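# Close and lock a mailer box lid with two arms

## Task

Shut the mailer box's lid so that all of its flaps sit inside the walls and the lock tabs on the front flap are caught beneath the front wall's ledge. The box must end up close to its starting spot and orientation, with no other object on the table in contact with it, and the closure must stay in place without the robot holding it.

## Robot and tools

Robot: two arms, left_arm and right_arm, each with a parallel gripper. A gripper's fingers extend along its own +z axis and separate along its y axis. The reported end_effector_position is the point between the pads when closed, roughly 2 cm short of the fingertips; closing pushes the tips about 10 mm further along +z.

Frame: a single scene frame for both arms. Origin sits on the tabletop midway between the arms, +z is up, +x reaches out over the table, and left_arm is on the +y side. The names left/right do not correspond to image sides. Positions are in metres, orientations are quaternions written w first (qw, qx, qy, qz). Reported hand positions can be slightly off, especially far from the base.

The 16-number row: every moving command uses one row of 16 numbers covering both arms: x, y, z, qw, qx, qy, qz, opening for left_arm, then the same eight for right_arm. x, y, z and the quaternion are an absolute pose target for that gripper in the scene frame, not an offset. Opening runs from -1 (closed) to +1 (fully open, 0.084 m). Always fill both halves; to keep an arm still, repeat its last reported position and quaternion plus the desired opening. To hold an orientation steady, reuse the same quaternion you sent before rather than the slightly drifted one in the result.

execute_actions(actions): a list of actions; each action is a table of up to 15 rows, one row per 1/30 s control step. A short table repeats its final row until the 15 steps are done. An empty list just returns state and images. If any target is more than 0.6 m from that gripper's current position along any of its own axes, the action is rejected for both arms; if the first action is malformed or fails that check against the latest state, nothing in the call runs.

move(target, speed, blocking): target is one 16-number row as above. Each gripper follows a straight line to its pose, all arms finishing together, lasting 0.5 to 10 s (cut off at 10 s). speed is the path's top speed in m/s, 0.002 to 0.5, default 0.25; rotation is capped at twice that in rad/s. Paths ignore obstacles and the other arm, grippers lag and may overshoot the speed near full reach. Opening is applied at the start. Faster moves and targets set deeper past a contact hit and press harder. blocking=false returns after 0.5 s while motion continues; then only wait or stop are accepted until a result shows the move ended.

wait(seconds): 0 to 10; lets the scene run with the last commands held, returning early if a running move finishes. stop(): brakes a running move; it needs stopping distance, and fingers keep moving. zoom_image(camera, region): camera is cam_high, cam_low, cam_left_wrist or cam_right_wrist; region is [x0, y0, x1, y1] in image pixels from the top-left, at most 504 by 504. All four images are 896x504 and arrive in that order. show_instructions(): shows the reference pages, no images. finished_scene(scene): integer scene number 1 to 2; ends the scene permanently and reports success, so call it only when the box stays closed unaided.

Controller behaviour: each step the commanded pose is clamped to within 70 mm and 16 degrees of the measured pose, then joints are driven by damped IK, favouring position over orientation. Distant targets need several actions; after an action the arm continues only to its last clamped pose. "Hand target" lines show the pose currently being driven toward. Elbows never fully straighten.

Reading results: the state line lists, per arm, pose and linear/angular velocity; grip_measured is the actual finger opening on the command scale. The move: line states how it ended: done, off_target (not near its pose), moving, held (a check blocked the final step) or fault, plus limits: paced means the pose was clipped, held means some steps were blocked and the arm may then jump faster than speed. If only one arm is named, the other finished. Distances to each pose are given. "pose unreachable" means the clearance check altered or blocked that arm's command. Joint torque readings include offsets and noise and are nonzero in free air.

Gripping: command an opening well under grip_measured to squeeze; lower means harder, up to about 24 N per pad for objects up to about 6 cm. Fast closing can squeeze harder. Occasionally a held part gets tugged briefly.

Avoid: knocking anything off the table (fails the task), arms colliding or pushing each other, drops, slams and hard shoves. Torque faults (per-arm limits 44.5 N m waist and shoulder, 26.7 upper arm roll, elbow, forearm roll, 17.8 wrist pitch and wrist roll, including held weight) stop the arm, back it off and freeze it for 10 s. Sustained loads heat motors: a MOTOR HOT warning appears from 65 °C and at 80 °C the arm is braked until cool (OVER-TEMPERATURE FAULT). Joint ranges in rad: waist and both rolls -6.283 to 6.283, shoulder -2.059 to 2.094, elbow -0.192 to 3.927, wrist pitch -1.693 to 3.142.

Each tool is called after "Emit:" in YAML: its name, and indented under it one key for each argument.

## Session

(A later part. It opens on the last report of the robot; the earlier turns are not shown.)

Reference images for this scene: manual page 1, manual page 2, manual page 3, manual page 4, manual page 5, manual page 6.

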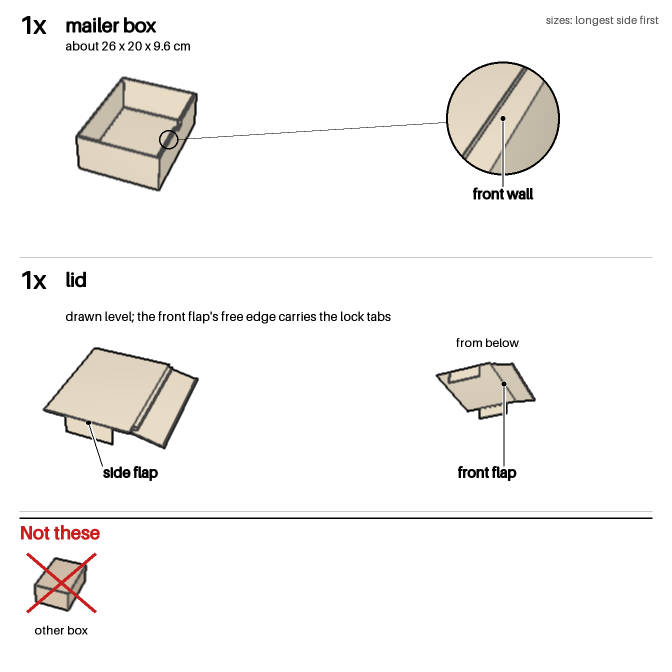

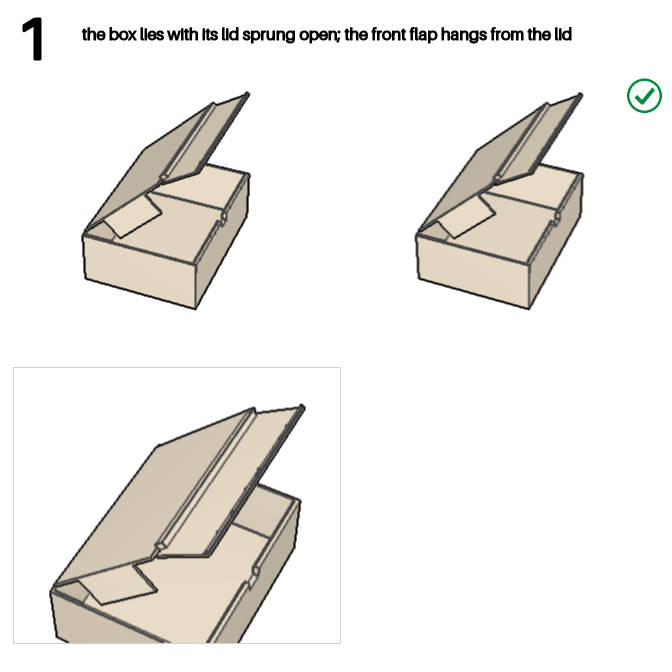

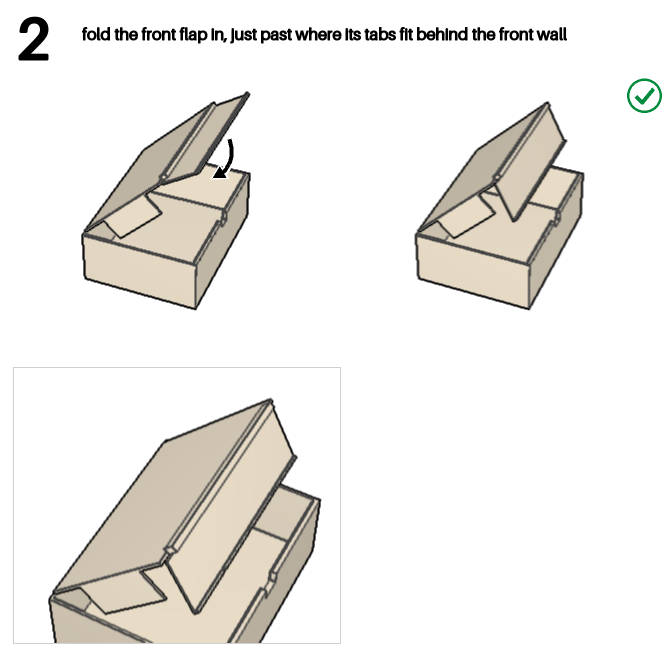

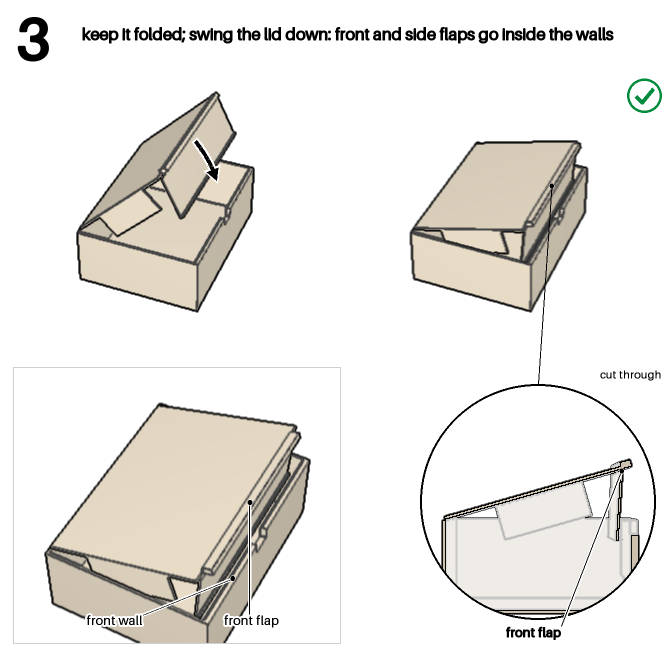

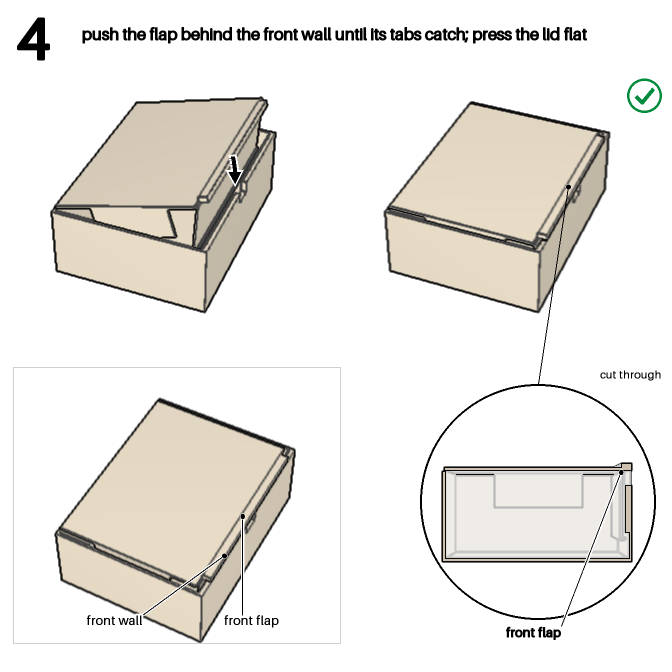

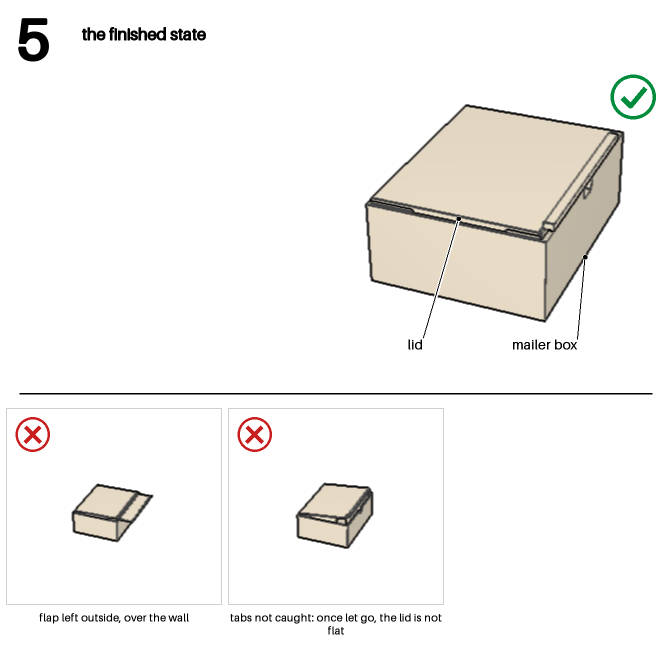

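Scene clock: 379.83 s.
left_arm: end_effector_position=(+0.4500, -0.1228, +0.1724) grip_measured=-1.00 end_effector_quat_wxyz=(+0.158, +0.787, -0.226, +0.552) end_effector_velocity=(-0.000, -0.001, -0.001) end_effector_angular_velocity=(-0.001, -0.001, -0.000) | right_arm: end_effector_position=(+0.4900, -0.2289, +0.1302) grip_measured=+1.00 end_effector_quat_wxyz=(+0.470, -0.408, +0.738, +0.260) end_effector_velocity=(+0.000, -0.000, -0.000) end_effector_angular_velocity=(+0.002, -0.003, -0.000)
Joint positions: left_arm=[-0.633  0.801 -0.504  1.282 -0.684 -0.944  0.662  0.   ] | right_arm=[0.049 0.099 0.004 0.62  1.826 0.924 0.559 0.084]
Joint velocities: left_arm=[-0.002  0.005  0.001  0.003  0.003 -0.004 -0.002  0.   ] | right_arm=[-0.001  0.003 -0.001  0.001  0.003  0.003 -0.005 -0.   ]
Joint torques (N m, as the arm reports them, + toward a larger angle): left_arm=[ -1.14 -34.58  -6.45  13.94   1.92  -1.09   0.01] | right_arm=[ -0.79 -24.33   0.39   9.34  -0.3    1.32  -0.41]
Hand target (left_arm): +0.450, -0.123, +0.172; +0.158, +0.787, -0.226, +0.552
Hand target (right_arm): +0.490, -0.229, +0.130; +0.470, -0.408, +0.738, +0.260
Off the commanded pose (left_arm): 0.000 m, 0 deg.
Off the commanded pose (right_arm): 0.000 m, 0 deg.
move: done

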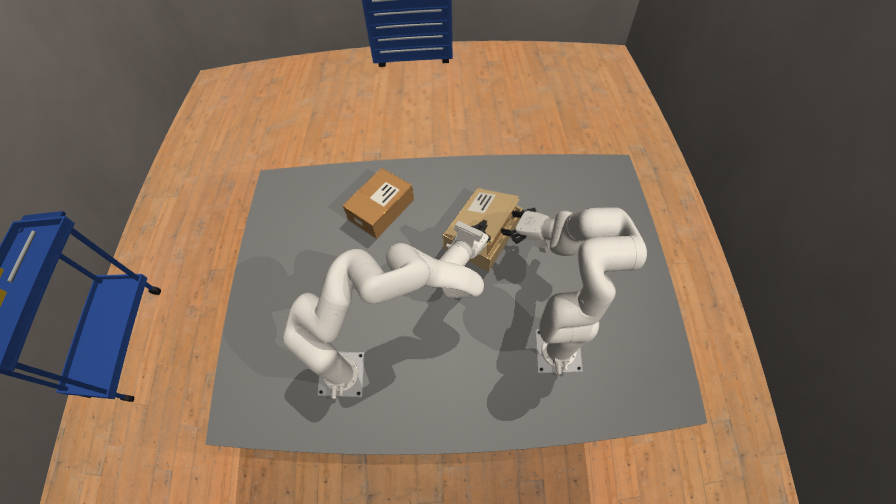

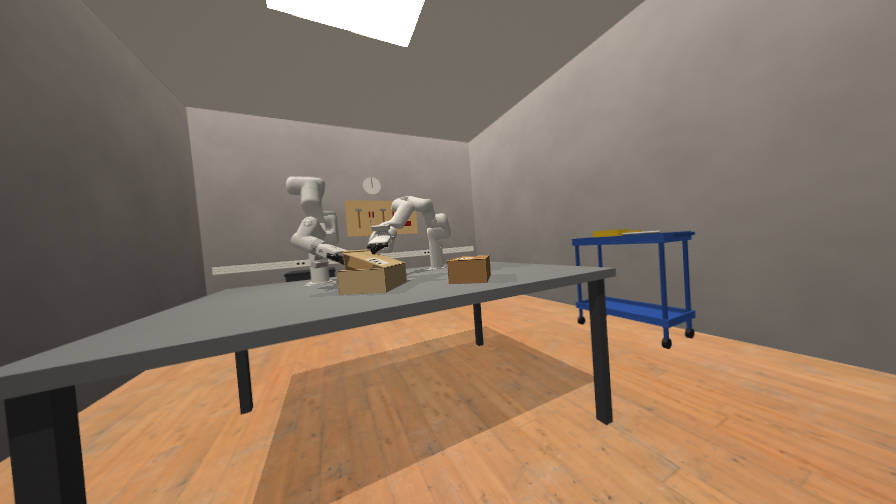

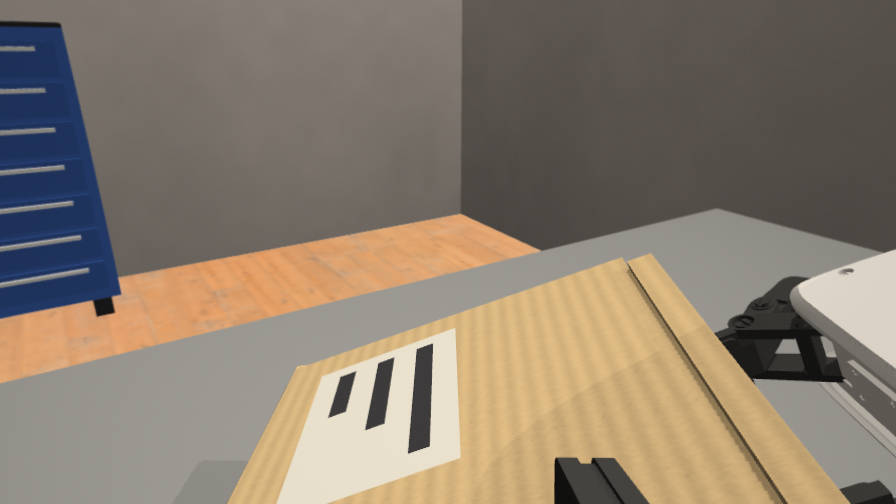

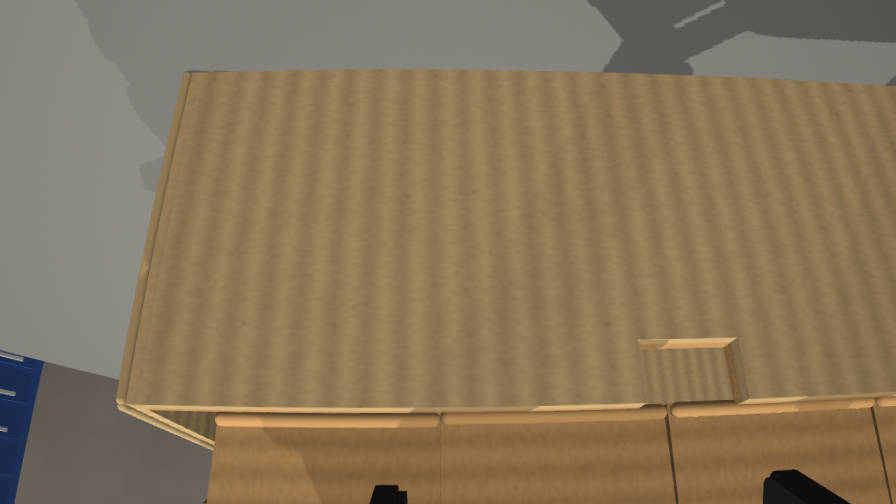

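Emit:
move:
  target: [0.447,-0.128,0.155,0.158,0.787,-0.226,0.552,-1,0.491,-0.227,0.124,-0.470,0.408,-0.737,-0.260,1]
  speed: 0.015

Emit:
zoom_image:
  camera: "cam_low"
  region: [300,200,460,300]

Scene clock: 393.10 s.
left_arm: end_effector_position=(+0.4474, -0.1278, +0.1558) grip_measured=-1.00 end_effector_quat_wxyz=(+0.158, +0.787, -0.226, +0.553) end_effector_velocity=(-0.000, -0.000, -0.003) end_effector_angular_velocity=(+0.000, +0.001, +0.000) | right_arm: end_effector_position=(+0.4908, -0.2271, +0.1238) grip_measured=+1.00 end_effector_quat_wxyz=(+0.470, -0.408, +0.738, +0.260) end_effector_velocity=(-0.000, +0.002, -0.000) end_effector_angular_velocity=(+0.000, -0.001, +0.003)
Joint positions: left_arm=[-0.649  0.85  -0.497  1.307 -0.665 -0.969  0.65   0.   ] | right_arm=[0.051 0.121 0.006 0.626 1.842 0.926 0.54  0.084]
Joint velocities: left_arm=[-0.001  0.006  0.     0.003  0.002 -0.002 -0.002  0.   ] | right_arm=[ 0.002  0.002  0.001  0.001  0.001  0.001 -0.002  0.   ]
Joint torques (N m, as the arm reports them, + toward a larger angle): left_arm=[ -2.2  -31.44  -6.91  11.34   1.97   0.18   0.11] | right_arm=[ -0.28 -27.58   1.21  10.51  -0.14   2.1   -0.66]
Hand target (left_arm): +0.447, -0.128, +0.155; +0.158, +0.787, -0.226, +0.552
Hand target (right_arm): +0.491, -0.227, +0.124; +0.470, -0.408, +0.738, +0.260
Off the commanded pose (left_arm): 0.001 m, 0 deg.
Off the commanded pose (right_arm): 0.000 m, 0 deg.
move: done

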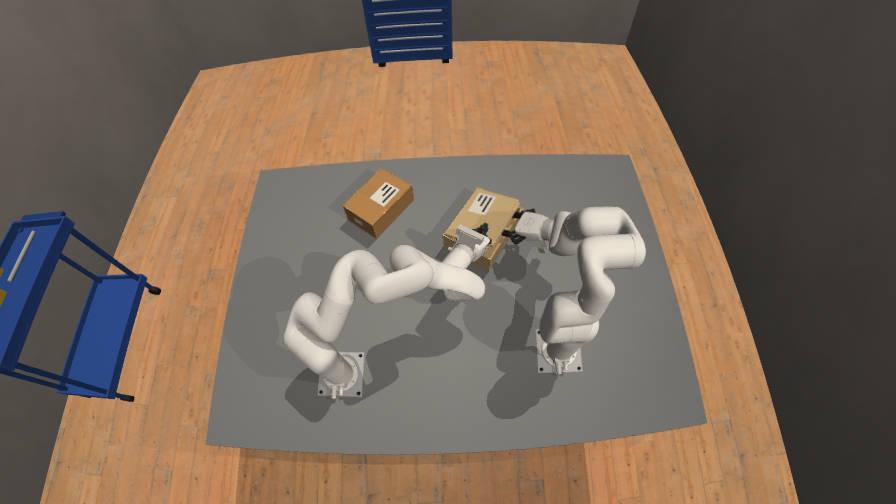

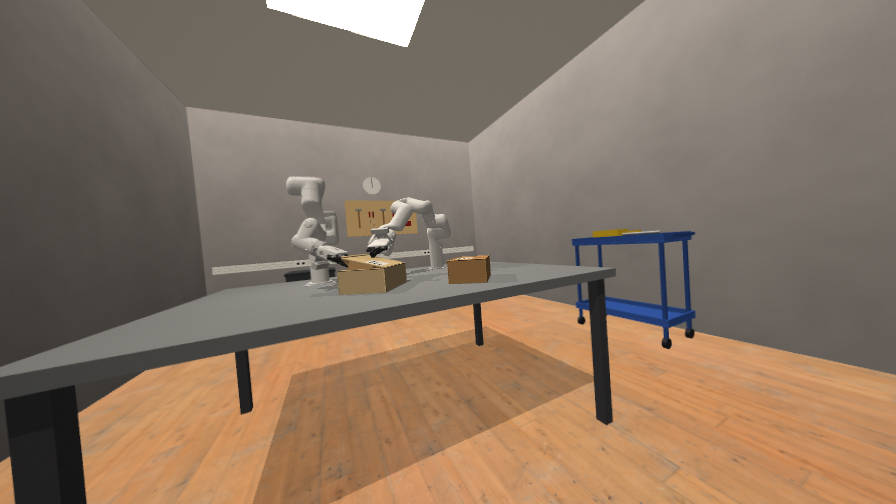

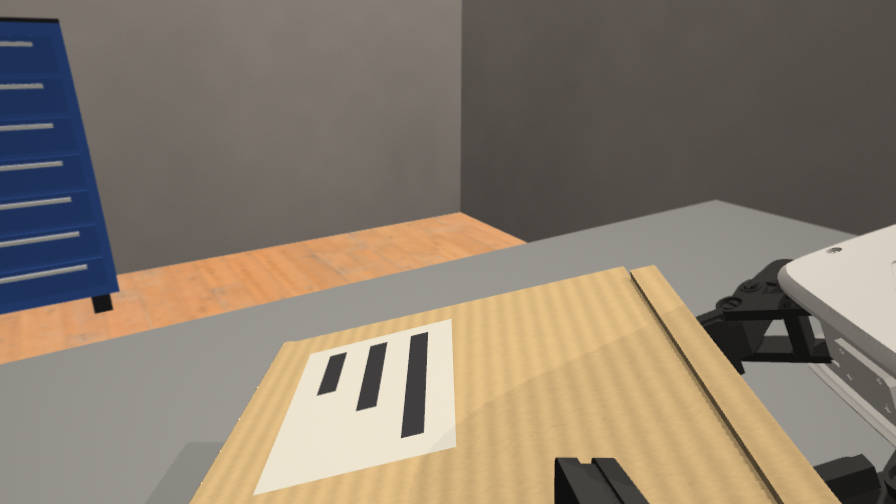

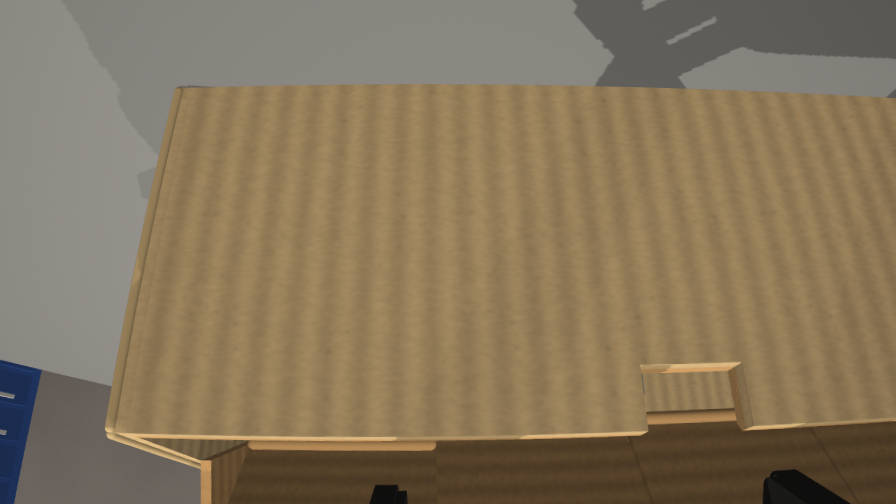

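Region (300, 200, 460, 300) of cam_low's 896x504 image, scaled by 3.150, with more detail than that image has; it fills the top 315 rows of this view, and the rest is white.

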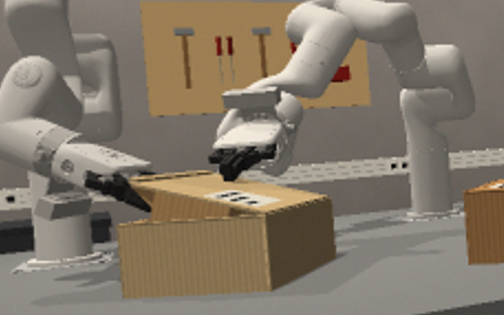

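Emit:
move:
  target: [0.447,-0.128,0.150,0.158,0.787,-0.226,0.552,-1,0.465,-0.268,0.135,-0.470,0.408,-0.737,-0.260,1]
  speed: 0.03

Scene clock: 400.13 s.
left_arm: end_effector_position=(+0.4470, -0.1280, +0.1500) grip_measured=-1.00 end_effector_quat_wxyz=(+0.158, +0.787, -0.226, +0.552) end_effector_velocity=(-0.000, -0.000, -0.000) end_effector_angular_velocity=(-0.000, -0.000, -0.000) | right_arm: end_effector_position=(+0.4651, -0.2675, +0.1350) grip_measured=+1.00 end_effector_quat_wxyz=(+0.471, -0.408, +0.738, +0.260) end_effector_velocity=(-0.001, -0.001, +0.001) end_effector_angular_velocity=(+0.002, -0.000, +0.001)
Joint positions: left_arm=[-0.65   0.864 -0.495  1.31  -0.656 -0.975  0.644  0.   ] | right_arm=[-0.018  0.025 -0.06   0.541  1.707  0.991  0.569  0.084]
Joint velocities: left_arm=[-0.     0.001 -0.     0.     0.001 -0.001 -0.     0.   ] | right_arm=[-0.004 -0.005 -0.002 -0.003 -0.006  0.005  0.003  0.   ]
Joint torques (N m, as the arm reports them, + toward a larger angle): left_arm=[ -1.12 -35.95  -6.53  14.06   2.16  -1.44   0.06] | right_arm=[ -1.26 -21.43  -0.15   8.91  -0.23   1.13  -0.37]
Hand target (left_arm): +0.447, -0.128, +0.150; +0.158, +0.787, -0.226, +0.552
Hand target (right_arm): +0.465, -0.268, +0.135; +0.471, -0.408, +0.738, +0.260
Off the commanded pose (left_arm): 0.000 m, 0 deg.
Off the commanded pose (right_arm): 0.000 m, 0 deg.
move: done

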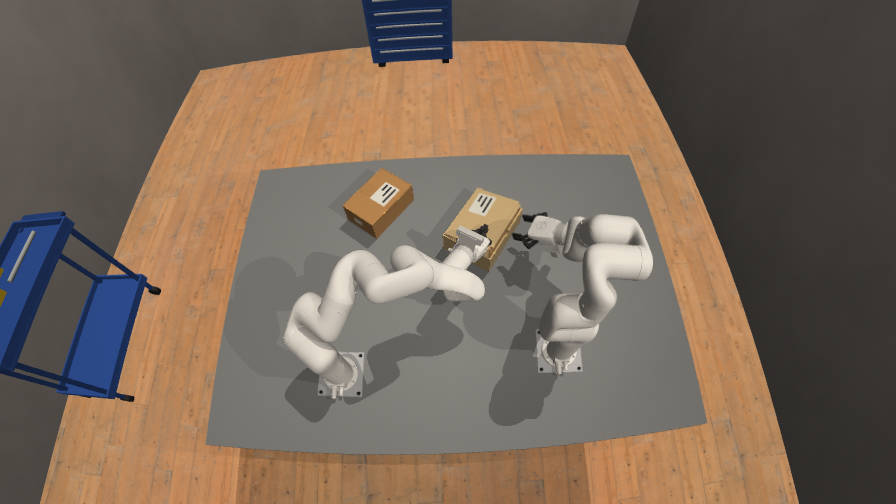

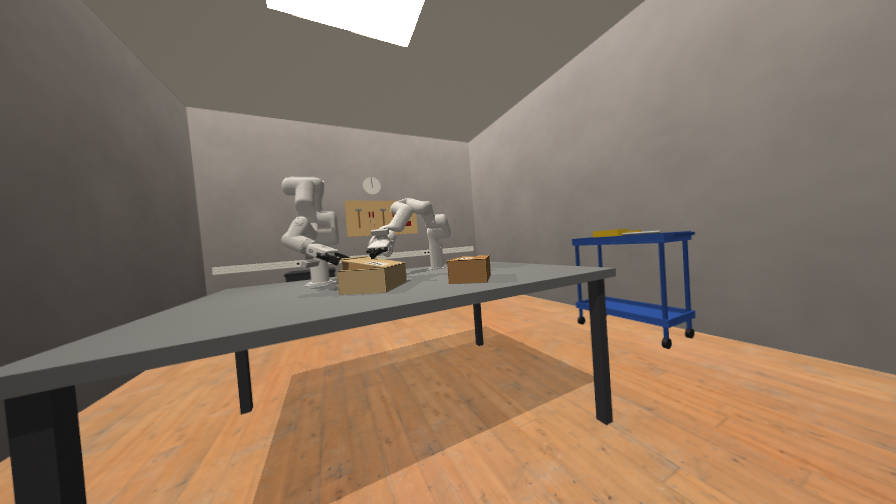

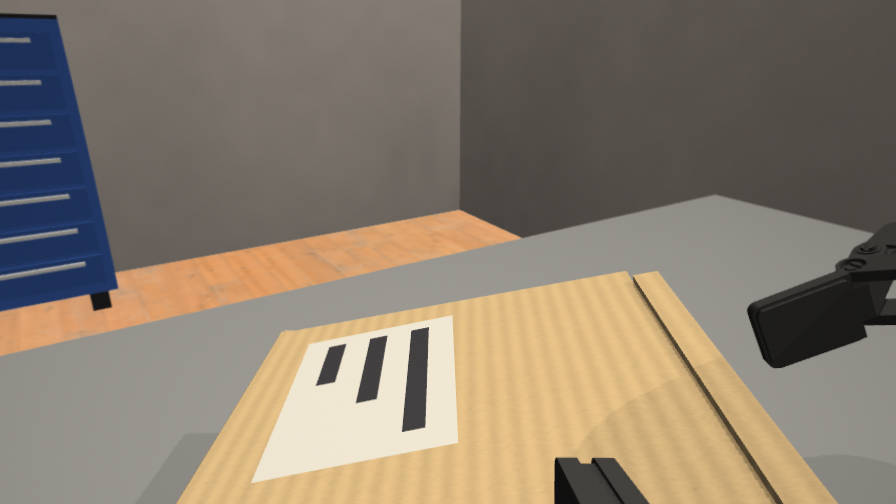

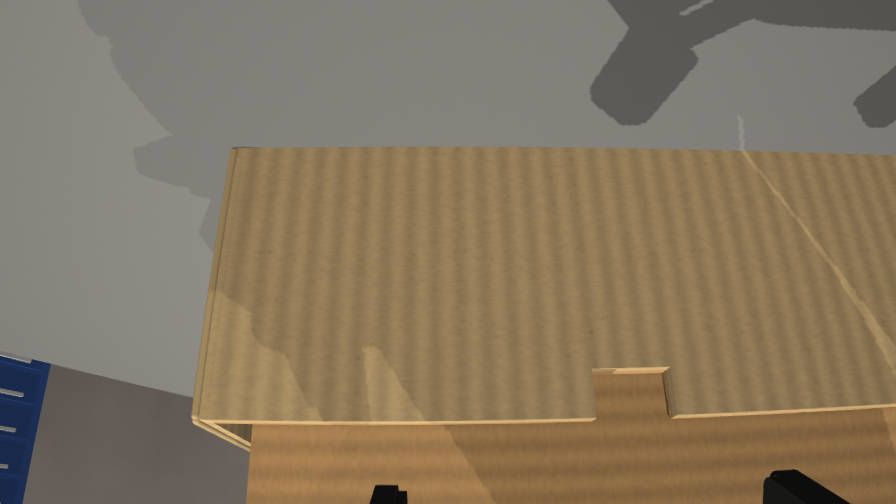

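Emit:
move:
  target: [0.446,-0.13,0.134,0.158,0.787,-0.226,0.552,-1,0.46,-0.28,0.17,-0.470,0.408,-0.737,-0.260,1]
  speed: 0.02

Emit:
move:
  target: [0.446,-0.13,0.134,0.158,0.787,-0.226,0.552,-1,0.492,-0.252,0.17,0,0.484,-0.875,0,1]
  speed: 0.1

Scene clock: 419.83 s.
left_arm: end_effector_position=(+0.4460, -0.1299, +0.1341) grip_measured=-1.00 end_effector_quat_wxyz=(+0.158, +0.787, -0.226, +0.552) end_effector_velocity=(-0.000, -0.000, -0.000) end_effector_angular_velocity=(-0.001, -0.000, -0.000) | right_arm: end_effector_position=(+0.4600, -0.2798, +0.1697) grip_measured=+1.00 end_effector_quat_wxyz=(+0.471, -0.408, +0.738, +0.260) end_effector_velocity=(-0.001, -0.000, +0.002) end_effector_angular_velocity=(-0.002, +0.001, +0.002)
Joint positions: left_arm=[-0.659  0.908 -0.488  1.328 -0.633 -0.995  0.629  0.   ] | right_arm=[-0.039 -0.096 -0.08   0.52   1.603  0.996  0.69   0.084]
Joint velocities: left_arm=[-0.     0.002 -0.     0.002  0.002 -0.001 -0.001  0.   ] | right_arm=[ 0.    -0.007 -0.001 -0.001 -0.007 -0.001  0.008 -0.   ]
Joint torques (N m, as the arm reports them, + toward a larger angle): left_arm=[ -1.17 -36.37  -6.71  13.81   2.08  -1.43   0.11] | right_arm=[ -1.38 -19.44   0.02   9.79  -0.24   1.    -0.5 ]
Hand target (left_arm): +0.446, -0.130, +0.134; +0.158, +0.787, -0.226, +0.552
Hand target (right_arm): +0.460, -0.280, +0.170; +0.471, -0.408, +0.738, +0.260
Off the commanded pose (left_arm): 0.000 m, 0 deg.
Off the commanded pose (right_arm): 0.000 m, 0 deg.
move: done

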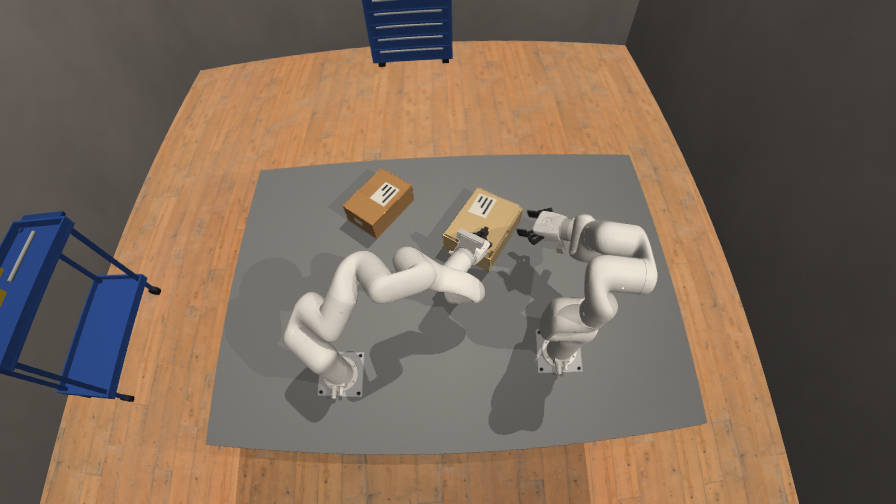

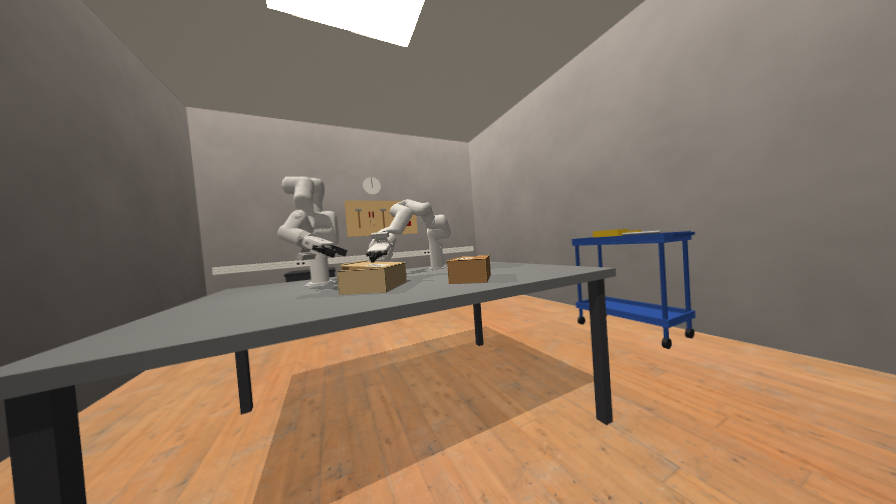

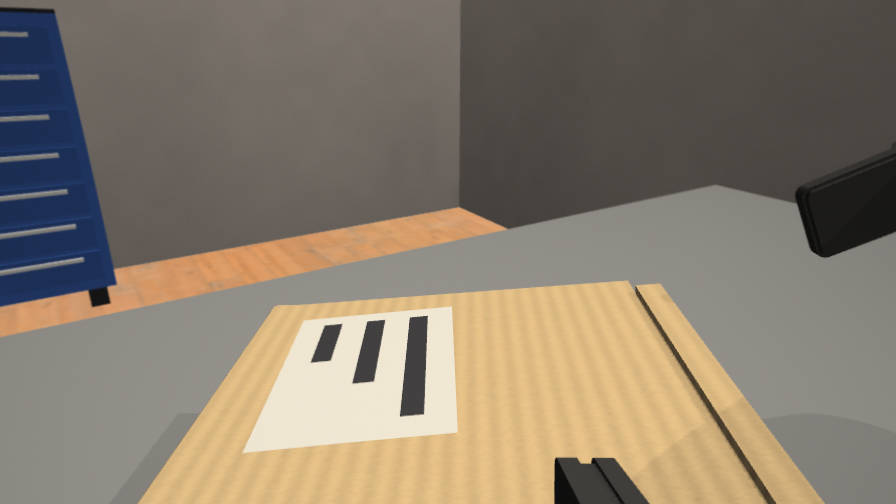

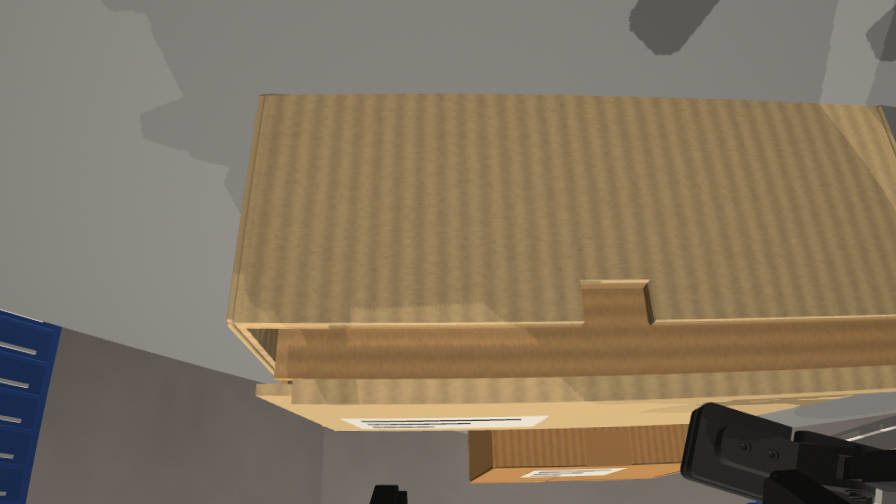

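Scene clock: 425.90 s.
left_arm: end_effector_position=(+0.4460, -0.1300, +0.1340) grip_measured=-1.00 end_effector_quat_wxyz=(+0.158, +0.787, -0.226, +0.552) end_effector_velocity=(-0.000, -0.000, -0.000) end_effector_angular_velocity=(+0.000, +0.001, -0.001) | right_arm: end_effector_position=(+0.4917, -0.2522, +0.1698) grip_measured=+1.00 end_effector_quat_wxyz=(-0.000, -0.485, +0.875, +0.001) end_effector_velocity=(+0.001, -0.000, +0.000) end_effector_angular_velocity=(-0.011, +0.008, -0.001)
Joint positions: left_arm=[-0.659  0.908 -0.488  1.329 -0.633 -0.995  0.629  0.   ] | right_arm=[ 0.036  0.087  0.292  1.042 -0.029  0.96   2.41   0.084]
Joint velocities: left_arm=[-0.001  0.     0.    -0.    -0.     0.     0.     0.   ] | right_arm=[ 0.004  0.009 -0.     0.013 -0.013  0.016  0.012  0.   ]
Joint torques (N m, as the arm reports them, + toward a larger angle): left_arm=[ -0.98 -36.36  -6.59  13.81   2.15  -1.27   0.19] | right_arm=[ -1.31 -27.88   0.37  11.63  -0.55  -1.11  -0.37]
Hand target (left_arm): +0.446, -0.130, +0.134; +0.158, +0.787, -0.226, +0.552
Hand target (right_arm): +0.492, -0.252, +0.170; -0.001, -0.485, +0.875, +0.001
Off the commanded pose (left_arm): 0.000 m, 0 deg.
Off the commanded pose (right_arm): 0.000 m, 0 deg.
move: done

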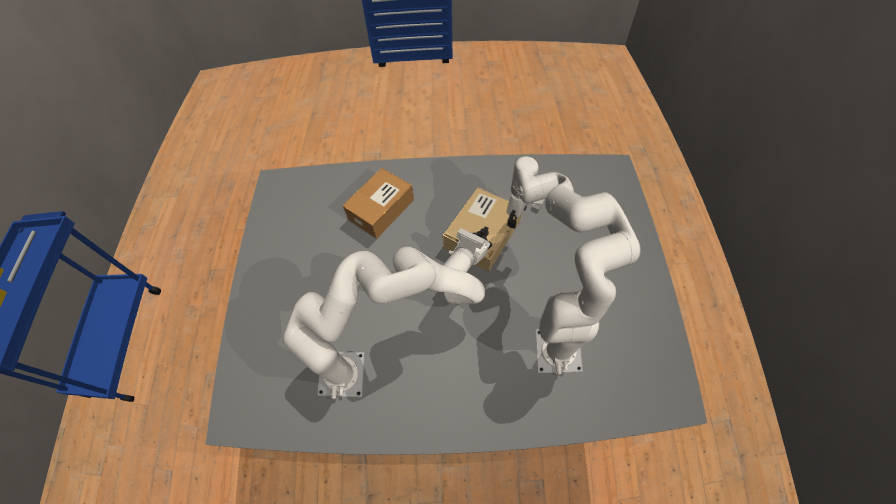

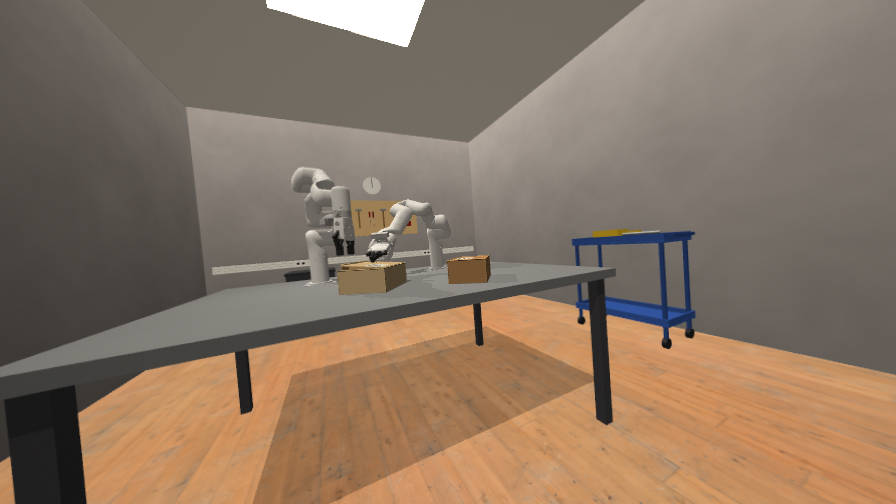

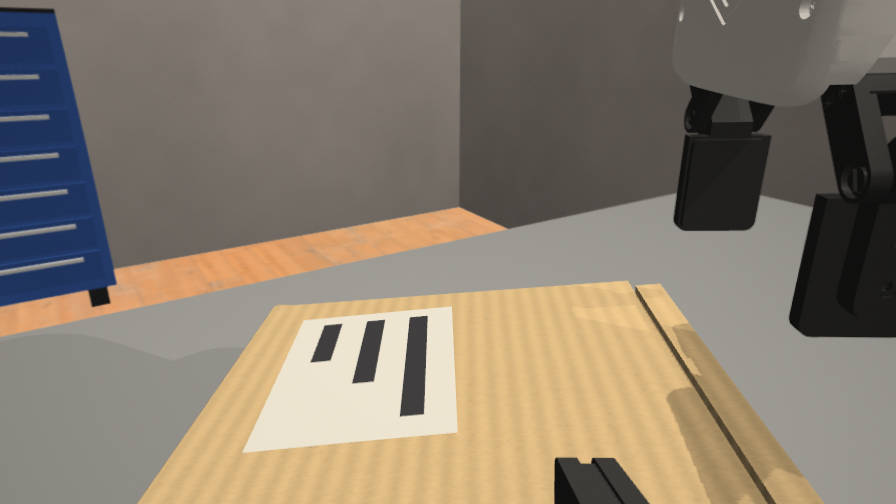

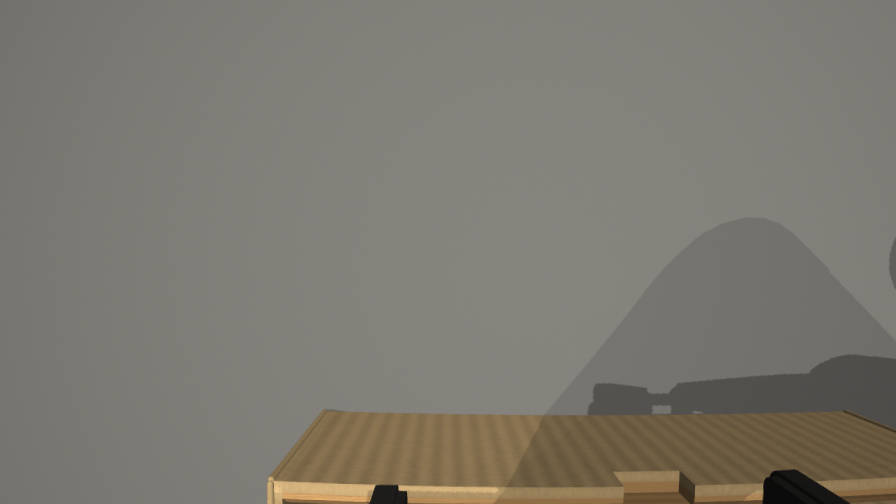

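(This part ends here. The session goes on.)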